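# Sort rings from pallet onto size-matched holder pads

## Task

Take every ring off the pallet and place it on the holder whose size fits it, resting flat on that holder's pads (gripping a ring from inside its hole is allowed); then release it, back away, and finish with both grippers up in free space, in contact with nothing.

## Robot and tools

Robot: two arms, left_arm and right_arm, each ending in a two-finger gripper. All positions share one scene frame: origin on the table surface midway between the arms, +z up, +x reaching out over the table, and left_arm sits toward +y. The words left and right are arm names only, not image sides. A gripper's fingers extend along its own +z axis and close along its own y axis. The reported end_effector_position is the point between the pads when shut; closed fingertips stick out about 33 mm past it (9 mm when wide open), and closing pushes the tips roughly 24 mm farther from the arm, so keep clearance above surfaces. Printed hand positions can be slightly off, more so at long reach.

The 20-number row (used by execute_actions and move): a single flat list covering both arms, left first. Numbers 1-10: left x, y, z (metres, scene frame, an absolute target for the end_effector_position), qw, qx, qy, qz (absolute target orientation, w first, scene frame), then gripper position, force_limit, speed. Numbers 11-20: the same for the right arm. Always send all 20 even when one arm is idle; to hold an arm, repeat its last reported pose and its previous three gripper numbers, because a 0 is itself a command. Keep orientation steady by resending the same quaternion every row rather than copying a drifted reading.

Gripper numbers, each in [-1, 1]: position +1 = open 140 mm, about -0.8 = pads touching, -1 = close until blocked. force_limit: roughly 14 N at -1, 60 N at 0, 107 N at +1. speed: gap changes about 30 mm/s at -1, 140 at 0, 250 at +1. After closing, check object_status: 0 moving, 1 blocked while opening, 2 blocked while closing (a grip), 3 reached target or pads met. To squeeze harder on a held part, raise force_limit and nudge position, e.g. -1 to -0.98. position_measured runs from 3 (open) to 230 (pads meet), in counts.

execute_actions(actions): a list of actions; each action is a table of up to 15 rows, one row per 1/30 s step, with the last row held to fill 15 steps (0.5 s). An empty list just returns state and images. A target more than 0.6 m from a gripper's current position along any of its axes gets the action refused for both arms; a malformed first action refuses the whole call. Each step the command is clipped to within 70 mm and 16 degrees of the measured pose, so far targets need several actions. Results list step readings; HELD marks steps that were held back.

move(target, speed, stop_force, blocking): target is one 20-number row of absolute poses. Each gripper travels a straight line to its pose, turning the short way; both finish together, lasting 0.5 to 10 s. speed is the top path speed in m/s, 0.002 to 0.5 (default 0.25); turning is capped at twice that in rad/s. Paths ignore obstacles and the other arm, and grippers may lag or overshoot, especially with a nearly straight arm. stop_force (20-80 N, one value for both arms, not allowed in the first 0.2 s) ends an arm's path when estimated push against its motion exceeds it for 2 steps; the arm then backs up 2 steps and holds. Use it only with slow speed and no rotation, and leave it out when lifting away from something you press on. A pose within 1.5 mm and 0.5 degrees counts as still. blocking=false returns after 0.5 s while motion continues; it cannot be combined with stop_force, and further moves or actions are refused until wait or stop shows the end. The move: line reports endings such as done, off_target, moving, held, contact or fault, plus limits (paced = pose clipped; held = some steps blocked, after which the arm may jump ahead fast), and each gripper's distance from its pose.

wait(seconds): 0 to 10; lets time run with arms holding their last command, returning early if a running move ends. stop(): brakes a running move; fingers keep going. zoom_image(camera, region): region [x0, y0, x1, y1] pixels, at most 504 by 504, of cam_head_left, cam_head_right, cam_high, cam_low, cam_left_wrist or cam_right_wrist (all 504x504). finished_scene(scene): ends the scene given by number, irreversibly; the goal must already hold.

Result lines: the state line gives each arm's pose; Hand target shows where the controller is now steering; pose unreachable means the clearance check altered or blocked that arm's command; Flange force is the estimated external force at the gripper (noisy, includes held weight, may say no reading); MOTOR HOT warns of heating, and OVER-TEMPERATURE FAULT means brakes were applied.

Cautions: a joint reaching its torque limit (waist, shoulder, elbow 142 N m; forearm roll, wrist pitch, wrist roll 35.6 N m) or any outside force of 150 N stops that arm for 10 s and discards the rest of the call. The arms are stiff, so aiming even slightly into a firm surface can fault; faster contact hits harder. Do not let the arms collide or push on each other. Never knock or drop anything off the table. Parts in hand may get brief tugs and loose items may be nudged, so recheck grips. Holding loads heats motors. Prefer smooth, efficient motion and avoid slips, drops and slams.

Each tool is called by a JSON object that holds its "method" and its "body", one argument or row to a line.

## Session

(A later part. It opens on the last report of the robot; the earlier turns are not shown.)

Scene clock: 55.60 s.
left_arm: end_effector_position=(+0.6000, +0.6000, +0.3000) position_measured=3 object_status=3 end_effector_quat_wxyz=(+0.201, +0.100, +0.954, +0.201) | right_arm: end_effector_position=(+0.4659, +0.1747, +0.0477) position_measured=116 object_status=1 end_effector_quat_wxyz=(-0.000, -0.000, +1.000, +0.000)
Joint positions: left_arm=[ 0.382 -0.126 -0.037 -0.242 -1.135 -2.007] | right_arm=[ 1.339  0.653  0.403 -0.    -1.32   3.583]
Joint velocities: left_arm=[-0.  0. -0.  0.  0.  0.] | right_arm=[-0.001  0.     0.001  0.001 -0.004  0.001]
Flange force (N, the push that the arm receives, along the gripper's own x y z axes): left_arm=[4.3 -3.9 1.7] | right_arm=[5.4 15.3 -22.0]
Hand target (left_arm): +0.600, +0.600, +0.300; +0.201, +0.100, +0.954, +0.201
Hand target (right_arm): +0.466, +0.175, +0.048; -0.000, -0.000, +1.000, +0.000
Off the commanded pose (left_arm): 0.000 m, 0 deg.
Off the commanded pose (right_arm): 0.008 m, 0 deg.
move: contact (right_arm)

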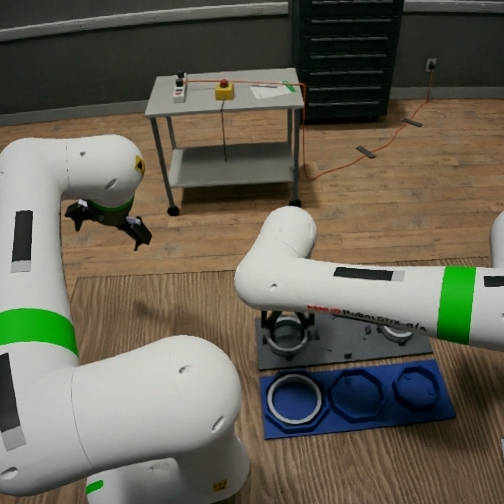

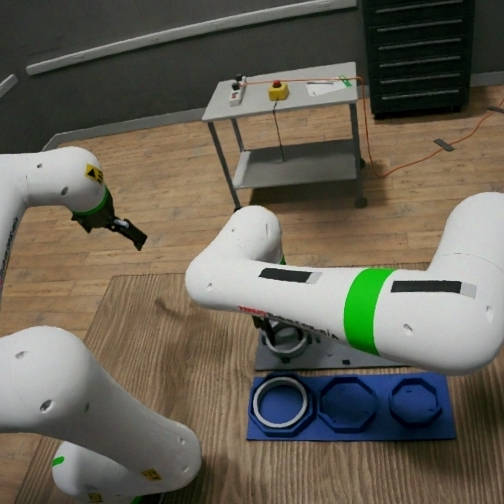

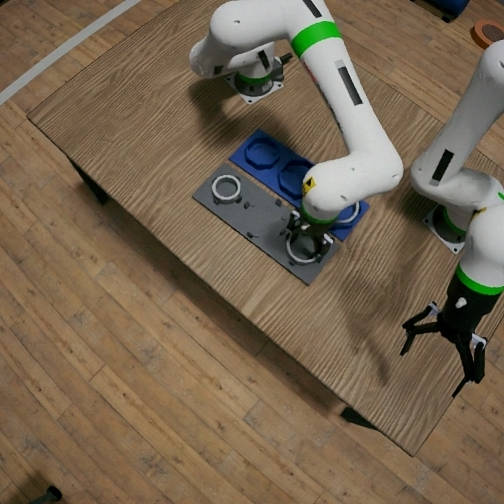

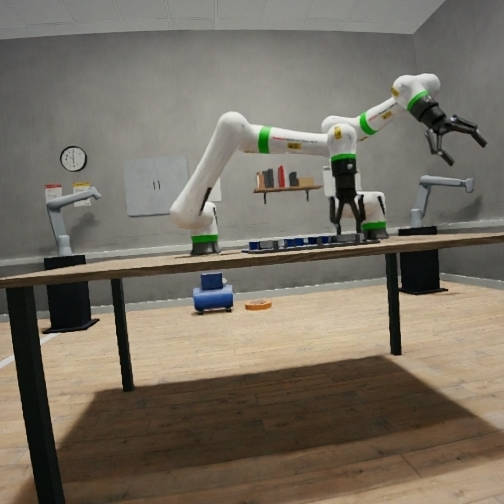

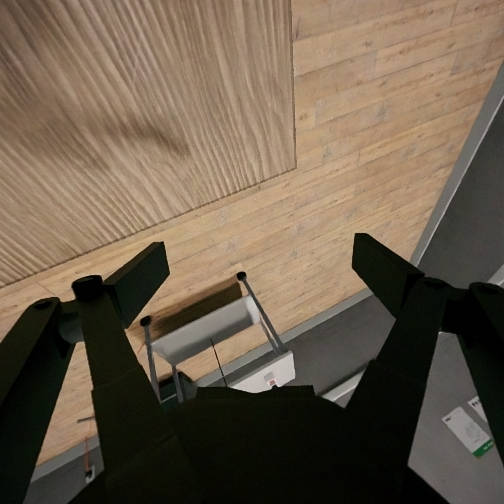

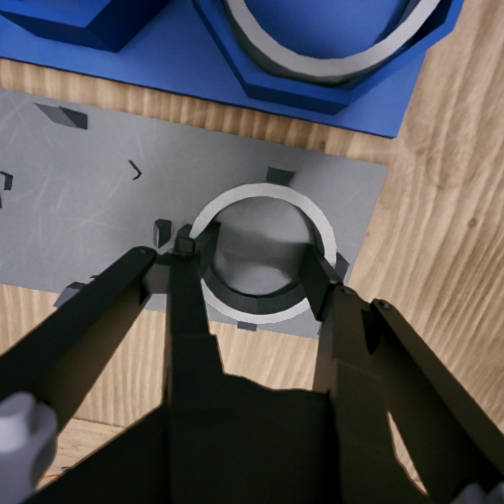

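{"method": "move", "body": {
  "target": [0.6,0.6,0.3,0.2,0.1,0.95,0.2,1,0,0,0.466,0.175,0.048,0,0,1,0,-0.15,0.3,0]
}}

{"method": "move", "body": {
  "target": [0.6,0.6,0.3,0.2,0.1,0.95,0.2,1,0,0,0.466,0.175,0.088,0,0,1,0,-0.15,0.3,0]
}}

{"method": "move", "body": {
  "target": [0.6,0.6,0.3,0.2,0.1,0.95,0.2,1,0,0,0.34,0.15,0.08,0,0,1,0,-0.15,0.3,0]
}}

Scene clock: 57.70 s.
left_arm: end_effector_position=(+0.6000, +0.6000, +0.3000) position_measured=3 object_status=3 end_effector_quat_wxyz=(+0.201, +0.100, +0.954, +0.201) | right_arm: end_effector_position=(+0.4660, +0.1750, +0.0480) position_measured=148 object_status=3 end_effector_quat_wxyz=(+0.000, +0.000, +1.000, +0.000)
Joint positions: left_arm=[ 0.382 -0.126 -0.037 -0.242 -1.135 -2.007] | right_arm=[ 1.339  0.654  0.405 -0.    -1.322  3.582]
Joint velocities: left_arm=[-0. -0. -0.  0.  0.  0.] | right_arm=[ 0.001  0.    -0.    -0.001 -0.     0.   ]
Flange force (N, the push that the arm receives, along the gripper's own x y z axes): left_arm=[3.6 -4.6 2.4] | right_arm=[-2.8 1.3 0.2]
Hand target (left_arm): +0.600, +0.600, +0.300; +0.201, +0.100, +0.954, +0.201
Hand target (right_arm): +0.466, +0.175, +0.048; -0.000, +0.000, +1.000, +0.000
Off the commanded pose (left_arm): 0.000 m, 0 deg.
Off the commanded pose (right_arm): 0.000 m, 0 deg.
move: done

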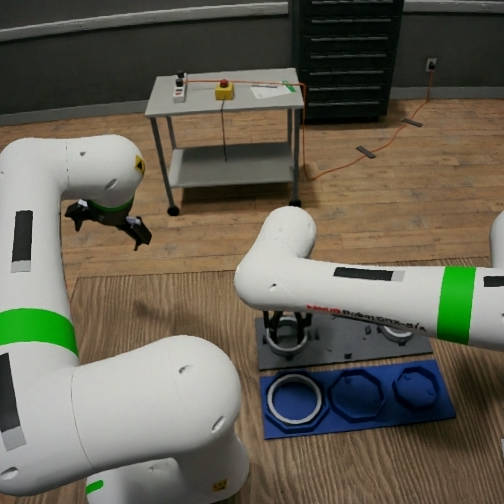

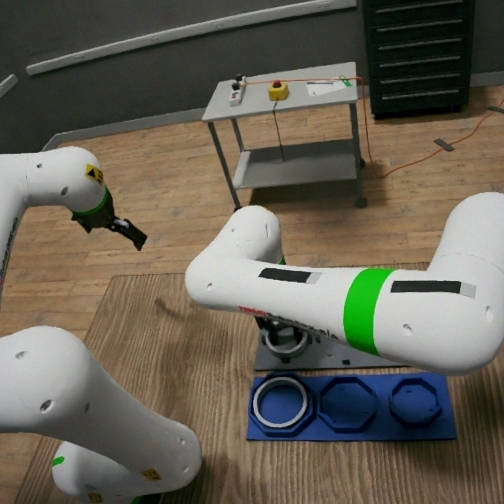

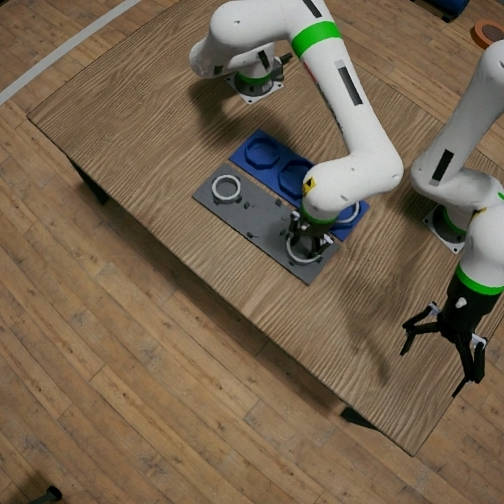

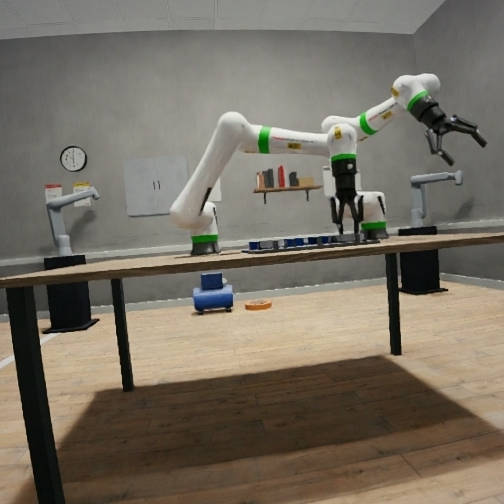

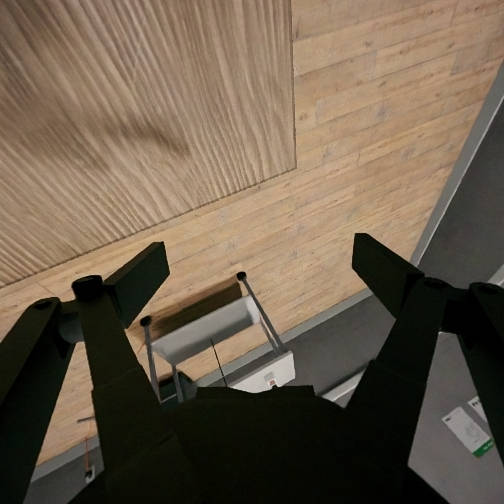

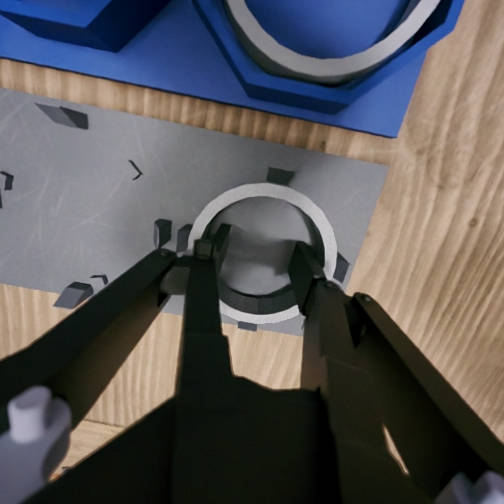

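Scene clock: 58.43 s.
left_arm: end_effector_position=(+0.6000, +0.6000, +0.3000) position_measured=3 object_status=3 end_effector_quat_wxyz=(+0.201, +0.100, +0.954, +0.201) | right_arm: end_effector_position=(+0.4660, +0.1749, +0.0880) position_measured=148 object_status=3 end_effector_quat_wxyz=(+0.000, +0.000, +1.000, -0.000)
Joint positions: left_arm=[ 0.382 -0.126 -0.037 -0.242 -1.135 -2.007] | right_arm=[ 1.339  0.631  0.464  0.    -1.404  3.582]
Joint velocities: left_arm=[ 0.002 -0.001 -0.     0.     0.    -0.   ] | right_arm=[-0. -0.  0.  0.  0.  0.]
Flange force (N, the push that the arm receives, along the gripper's own x y z axes): left_arm=[1.1 -3.3 2.6] | right_arm=[-2.9 2.1 -0.2]
Hand target (left_arm): +0.600, +0.600, +0.300; +0.201, +0.100, +0.954, +0.201
Hand target (right_arm): +0.466, +0.175, +0.088; +0.000, +0.000, +1.000, -0.000
Off the commanded pose (left_arm): 0.000 m, 0 deg.
Off the commanded pose (right_arm): 0.000 m, 0 deg.
move: done

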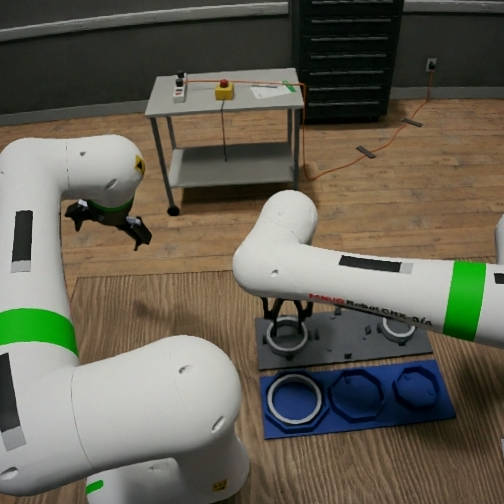

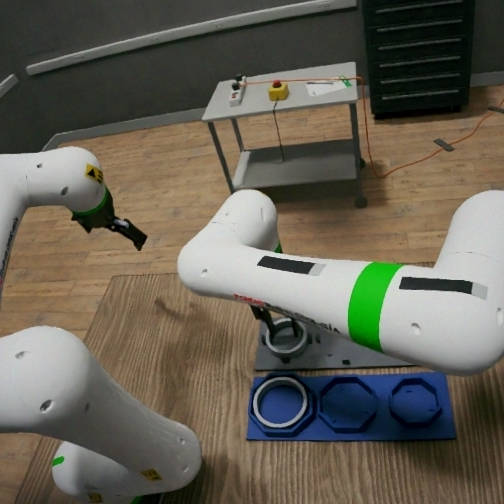

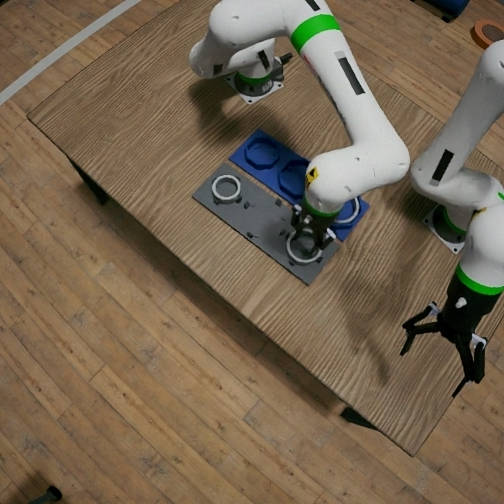

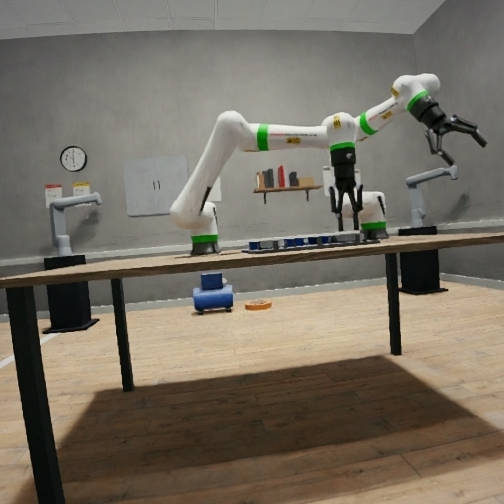

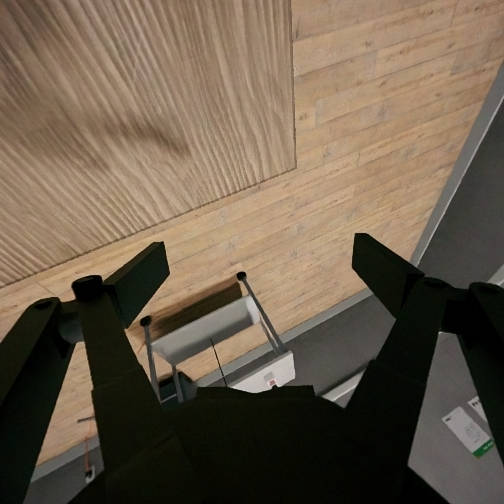

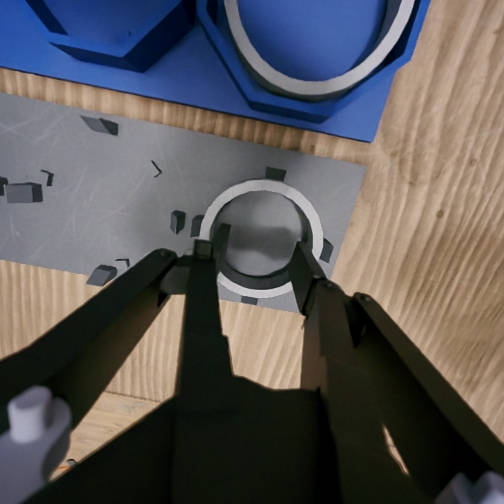

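Scene clock: 59.37 s.
left_arm: end_effector_position=(+0.6000, +0.6000, +0.3000) position_measured=3 object_status=3 end_effector_quat_wxyz=(+0.201, +0.100, +0.954, +0.201) | right_arm: end_effector_position=(+0.3401, +0.1498, +0.0798) position_measured=148 object_status=3 end_effector_quat_wxyz=(-0.000, -0.000, +1.000, +0.000)
Joint positions: left_arm=[ 0.382 -0.126 -0.037 -0.242 -1.135 -2.007] | right_arm=[ 1.515  0.412  0.118 -0.    -1.277  3.406]
Joint velocities: left_arm=[ 0.001  0.001  0.     0.     0.    -0.   ] | right_arm=[ 0.    -0.001 -0.     0.003 -0.001 -0.001]
Flange force (N, the push that the arm receives, along the gripper's own x y z axes): left_arm=[4.3 -3.4 -0.3] | right_arm=[-0.6 2.4 0.3]
Hand target (left_arm): +0.600, +0.600, +0.300; +0.201, +0.100, +0.954, +0.201
Hand target (right_arm): +0.340, +0.150, +0.080; -0.000, -0.000, +1.000, +0.000
Off the commanded pose (left_arm): 0.000 m, 0 deg.
Off the commanded pose (right_arm): 0.000 m, 0 deg.
move: done

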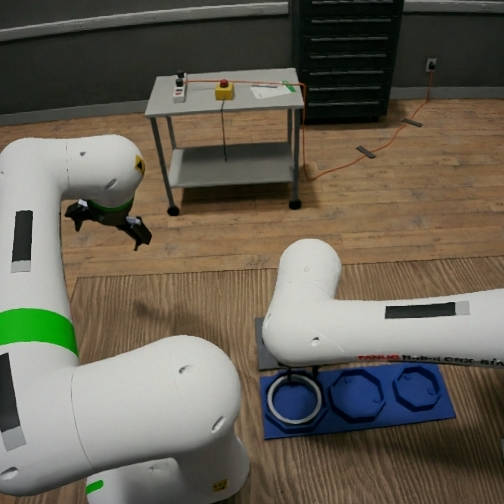

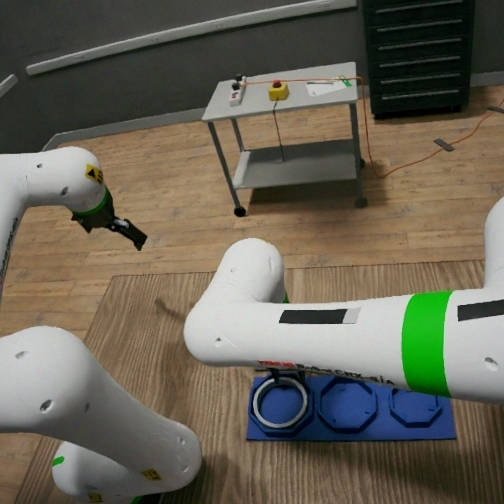

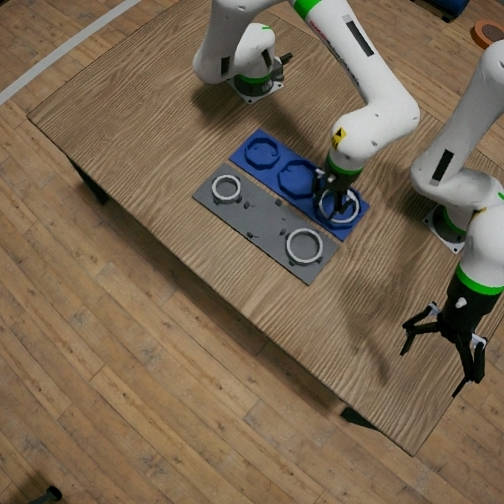

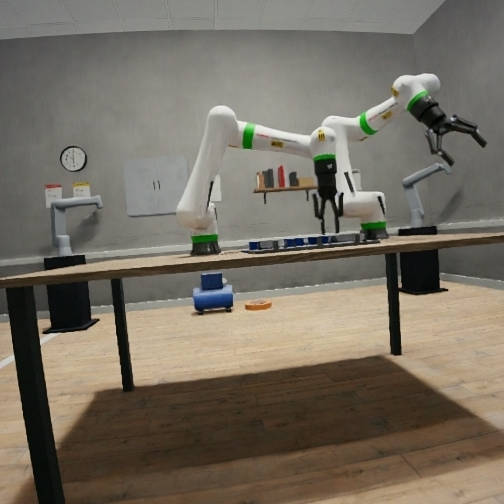

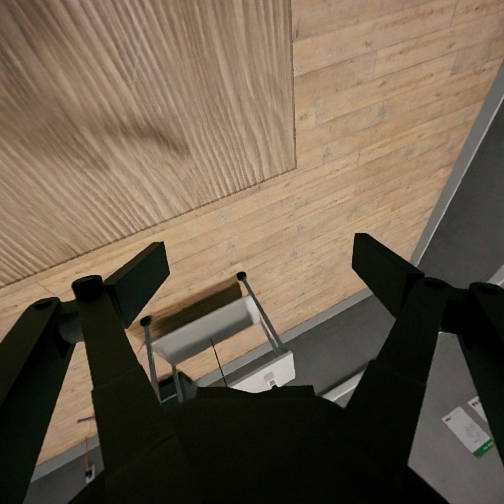

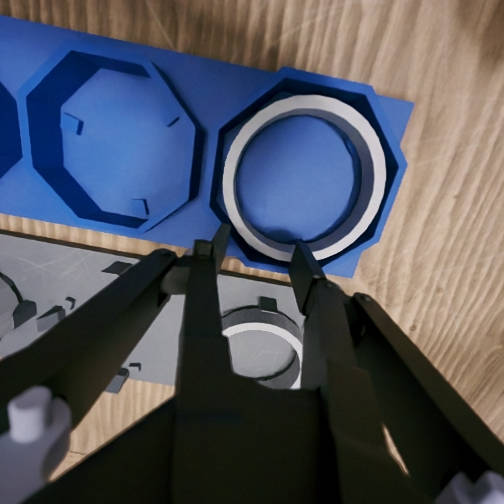

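Tight; swing the left arm outward meanwhile.

{"method": "move", "body": {
  "target": [0.45,0.95,0.3,0.2,0.1,0.95,0.2,1,0,0,0.286,0.171,0.075,0,0,1,0,0,0.3,0]
}}

{"method": "move", "body": {
  "target": [0.45,0.95,0.3,0.2,0.1,0.95,0.2,1,0,0,0.286,0.171,0.043,0,0,1,0,0,0.3,0],
  "speed": 0.07
}}

Scene clock: 62.60 s.
left_arm: end_effector_position=(+0.4503, +0.9495, +0.2997) position_measured=3 object_status=3 end_effector_quat_wxyz=(+0.202, +0.100, +0.954, +0.199) | right_arm: end_effector_position=(+0.2860, +0.1710, +0.0750) position_measured=129 object_status=3 end_effector_quat_wxyz=(-0.000, -0.000, +1.000, +0.000)
Joint positions: left_arm=[ 1.336 -0.09  -0.178  0.343 -1.006 -3.118] | right_arm=[ 1.615  0.406  0.099 -0.    -1.263  3.306]
Joint velocities: left_arm=[-0.     0.003  0.     0.     0.    -0.   ] | right_arm=[-0.002  0.001 -0.     0.001  0.     0.   ]
Flange force (N, the push that the arm receives, along the gripper's own x y z axes): left_arm=[1.2 -6.6 2.7] | right_arm=[-2.7 2.4 0.5]
Hand target (left_arm): +0.450, +0.950, +0.300; +0.202, +0.100, +0.954, +0.199
Hand target (right_arm): +0.286, +0.171, +0.075; -0.000, -0.000, +1.000, +0.000
Off the commanded pose (left_arm): 0.001 m, 0 deg.
Off the commanded pose (right_arm): 0.000 m, 0 deg.
move: done

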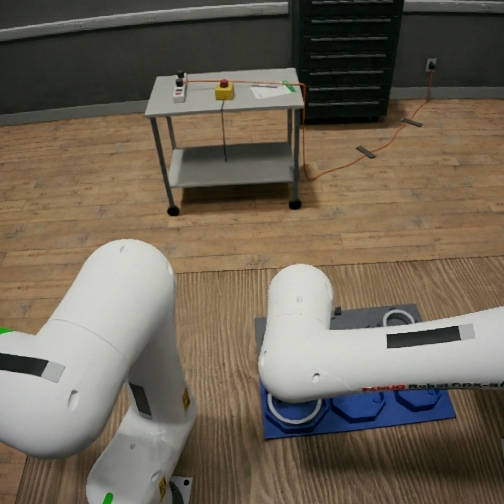

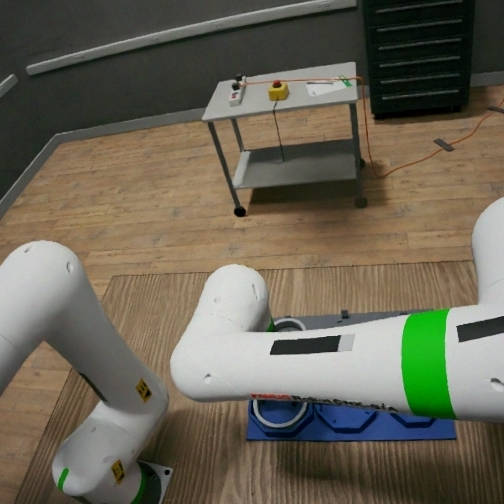

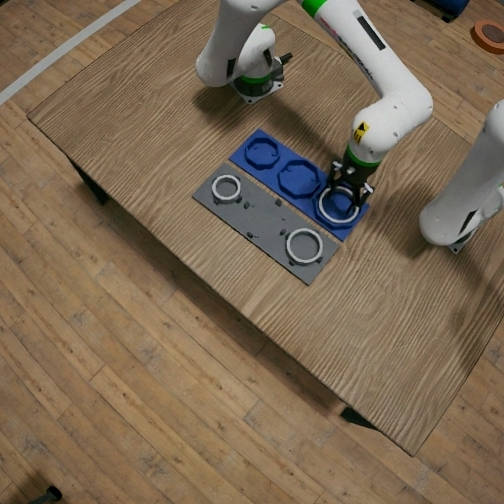

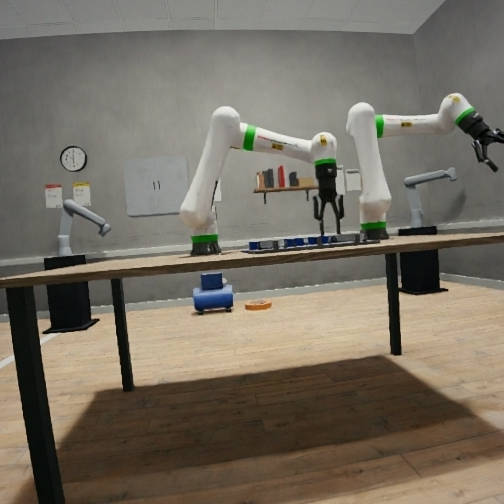

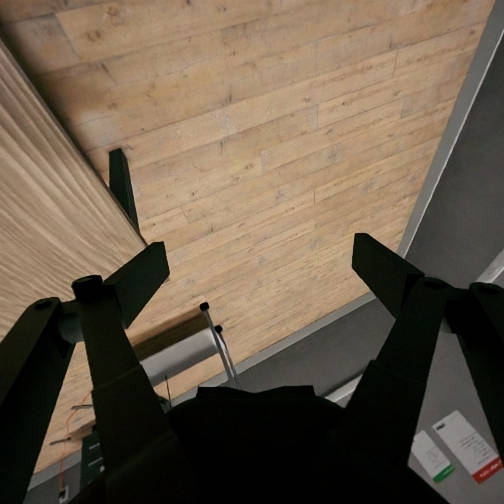

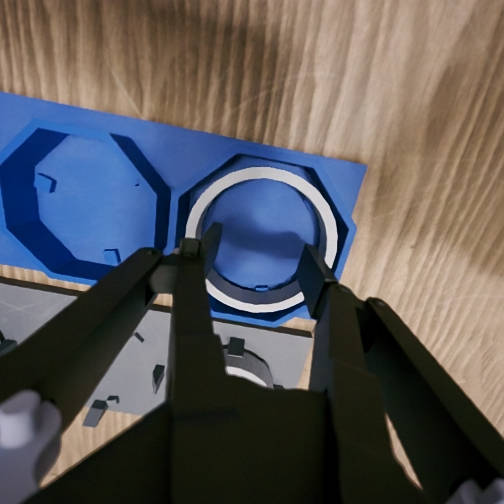

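Scene clock: 63.33 s.
left_arm: end_effector_position=(+0.4500, +0.9500, +0.3000) position_measured=3 object_status=3 end_effector_quat_wxyz=(+0.201, +0.100, +0.954, +0.201) | right_arm: end_effector_position=(+0.2860, +0.1711, +0.0430) position_measured=129 object_status=3 end_effector_quat_wxyz=(-0.000, -0.000, +1.000, +0.000)
Joint positions: left_arm=[ 1.335 -0.091 -0.178  0.34  -1.003 -3.118] | right_arm=[ 1.615  0.433  0.057 -0.    -1.195  3.306]
Joint velocities: left_arm=[ 0.    -0.001 -0.001  0.     0.     0.   ] | right_arm=[-0.     0.001 -0.    -0.001 -0.     0.   ]
Flange force (N, the push that the arm receives, along the gripper's own x y z axes): left_arm=[0.4 -5.4 0.7] | right_arm=[-1.8 2.5 0.5]
Hand target (left_arm): +0.450, +0.950, +0.300; +0.201, +0.100, +0.954, +0.201
Hand target (right_arm): +0.286, +0.171, +0.043; -0.000, -0.000, +1.000, +0.000
Off the commanded pose (left_arm): 0.000 m, 0 deg.
Off the commanded pose (right_arm): 0.000 m, 0 deg.
move: done

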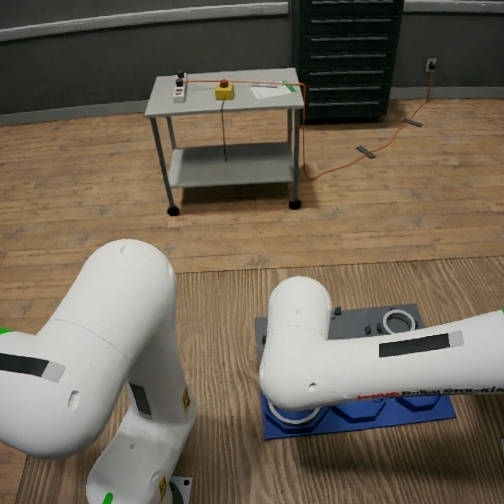

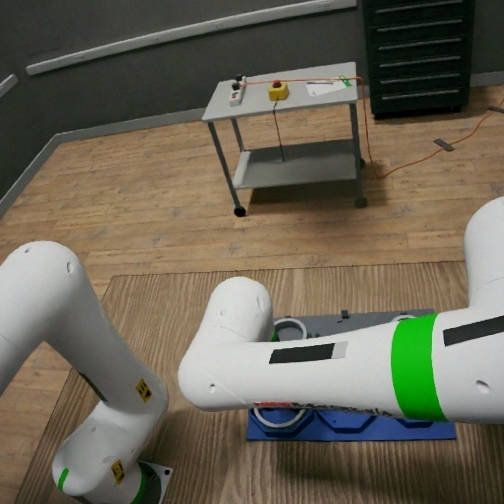

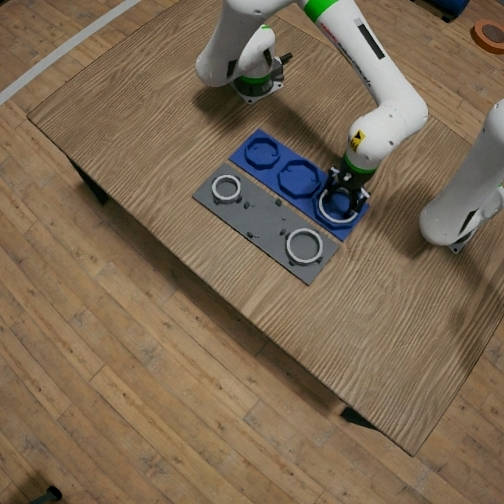

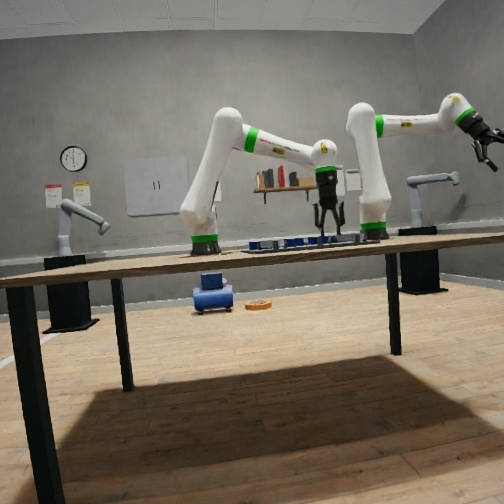

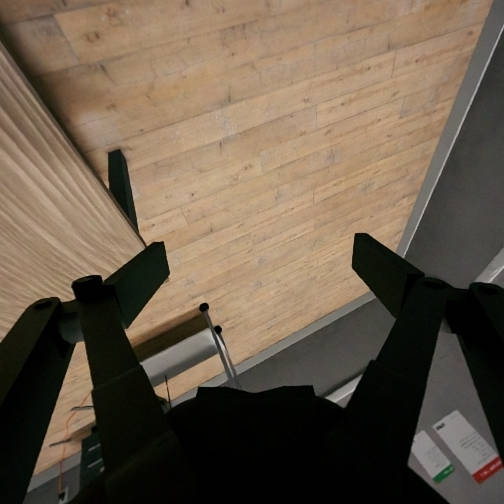

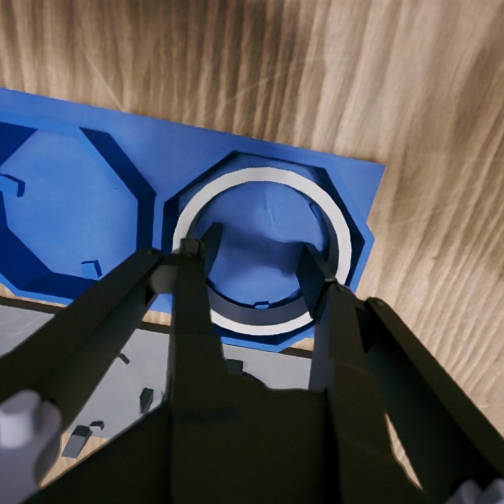

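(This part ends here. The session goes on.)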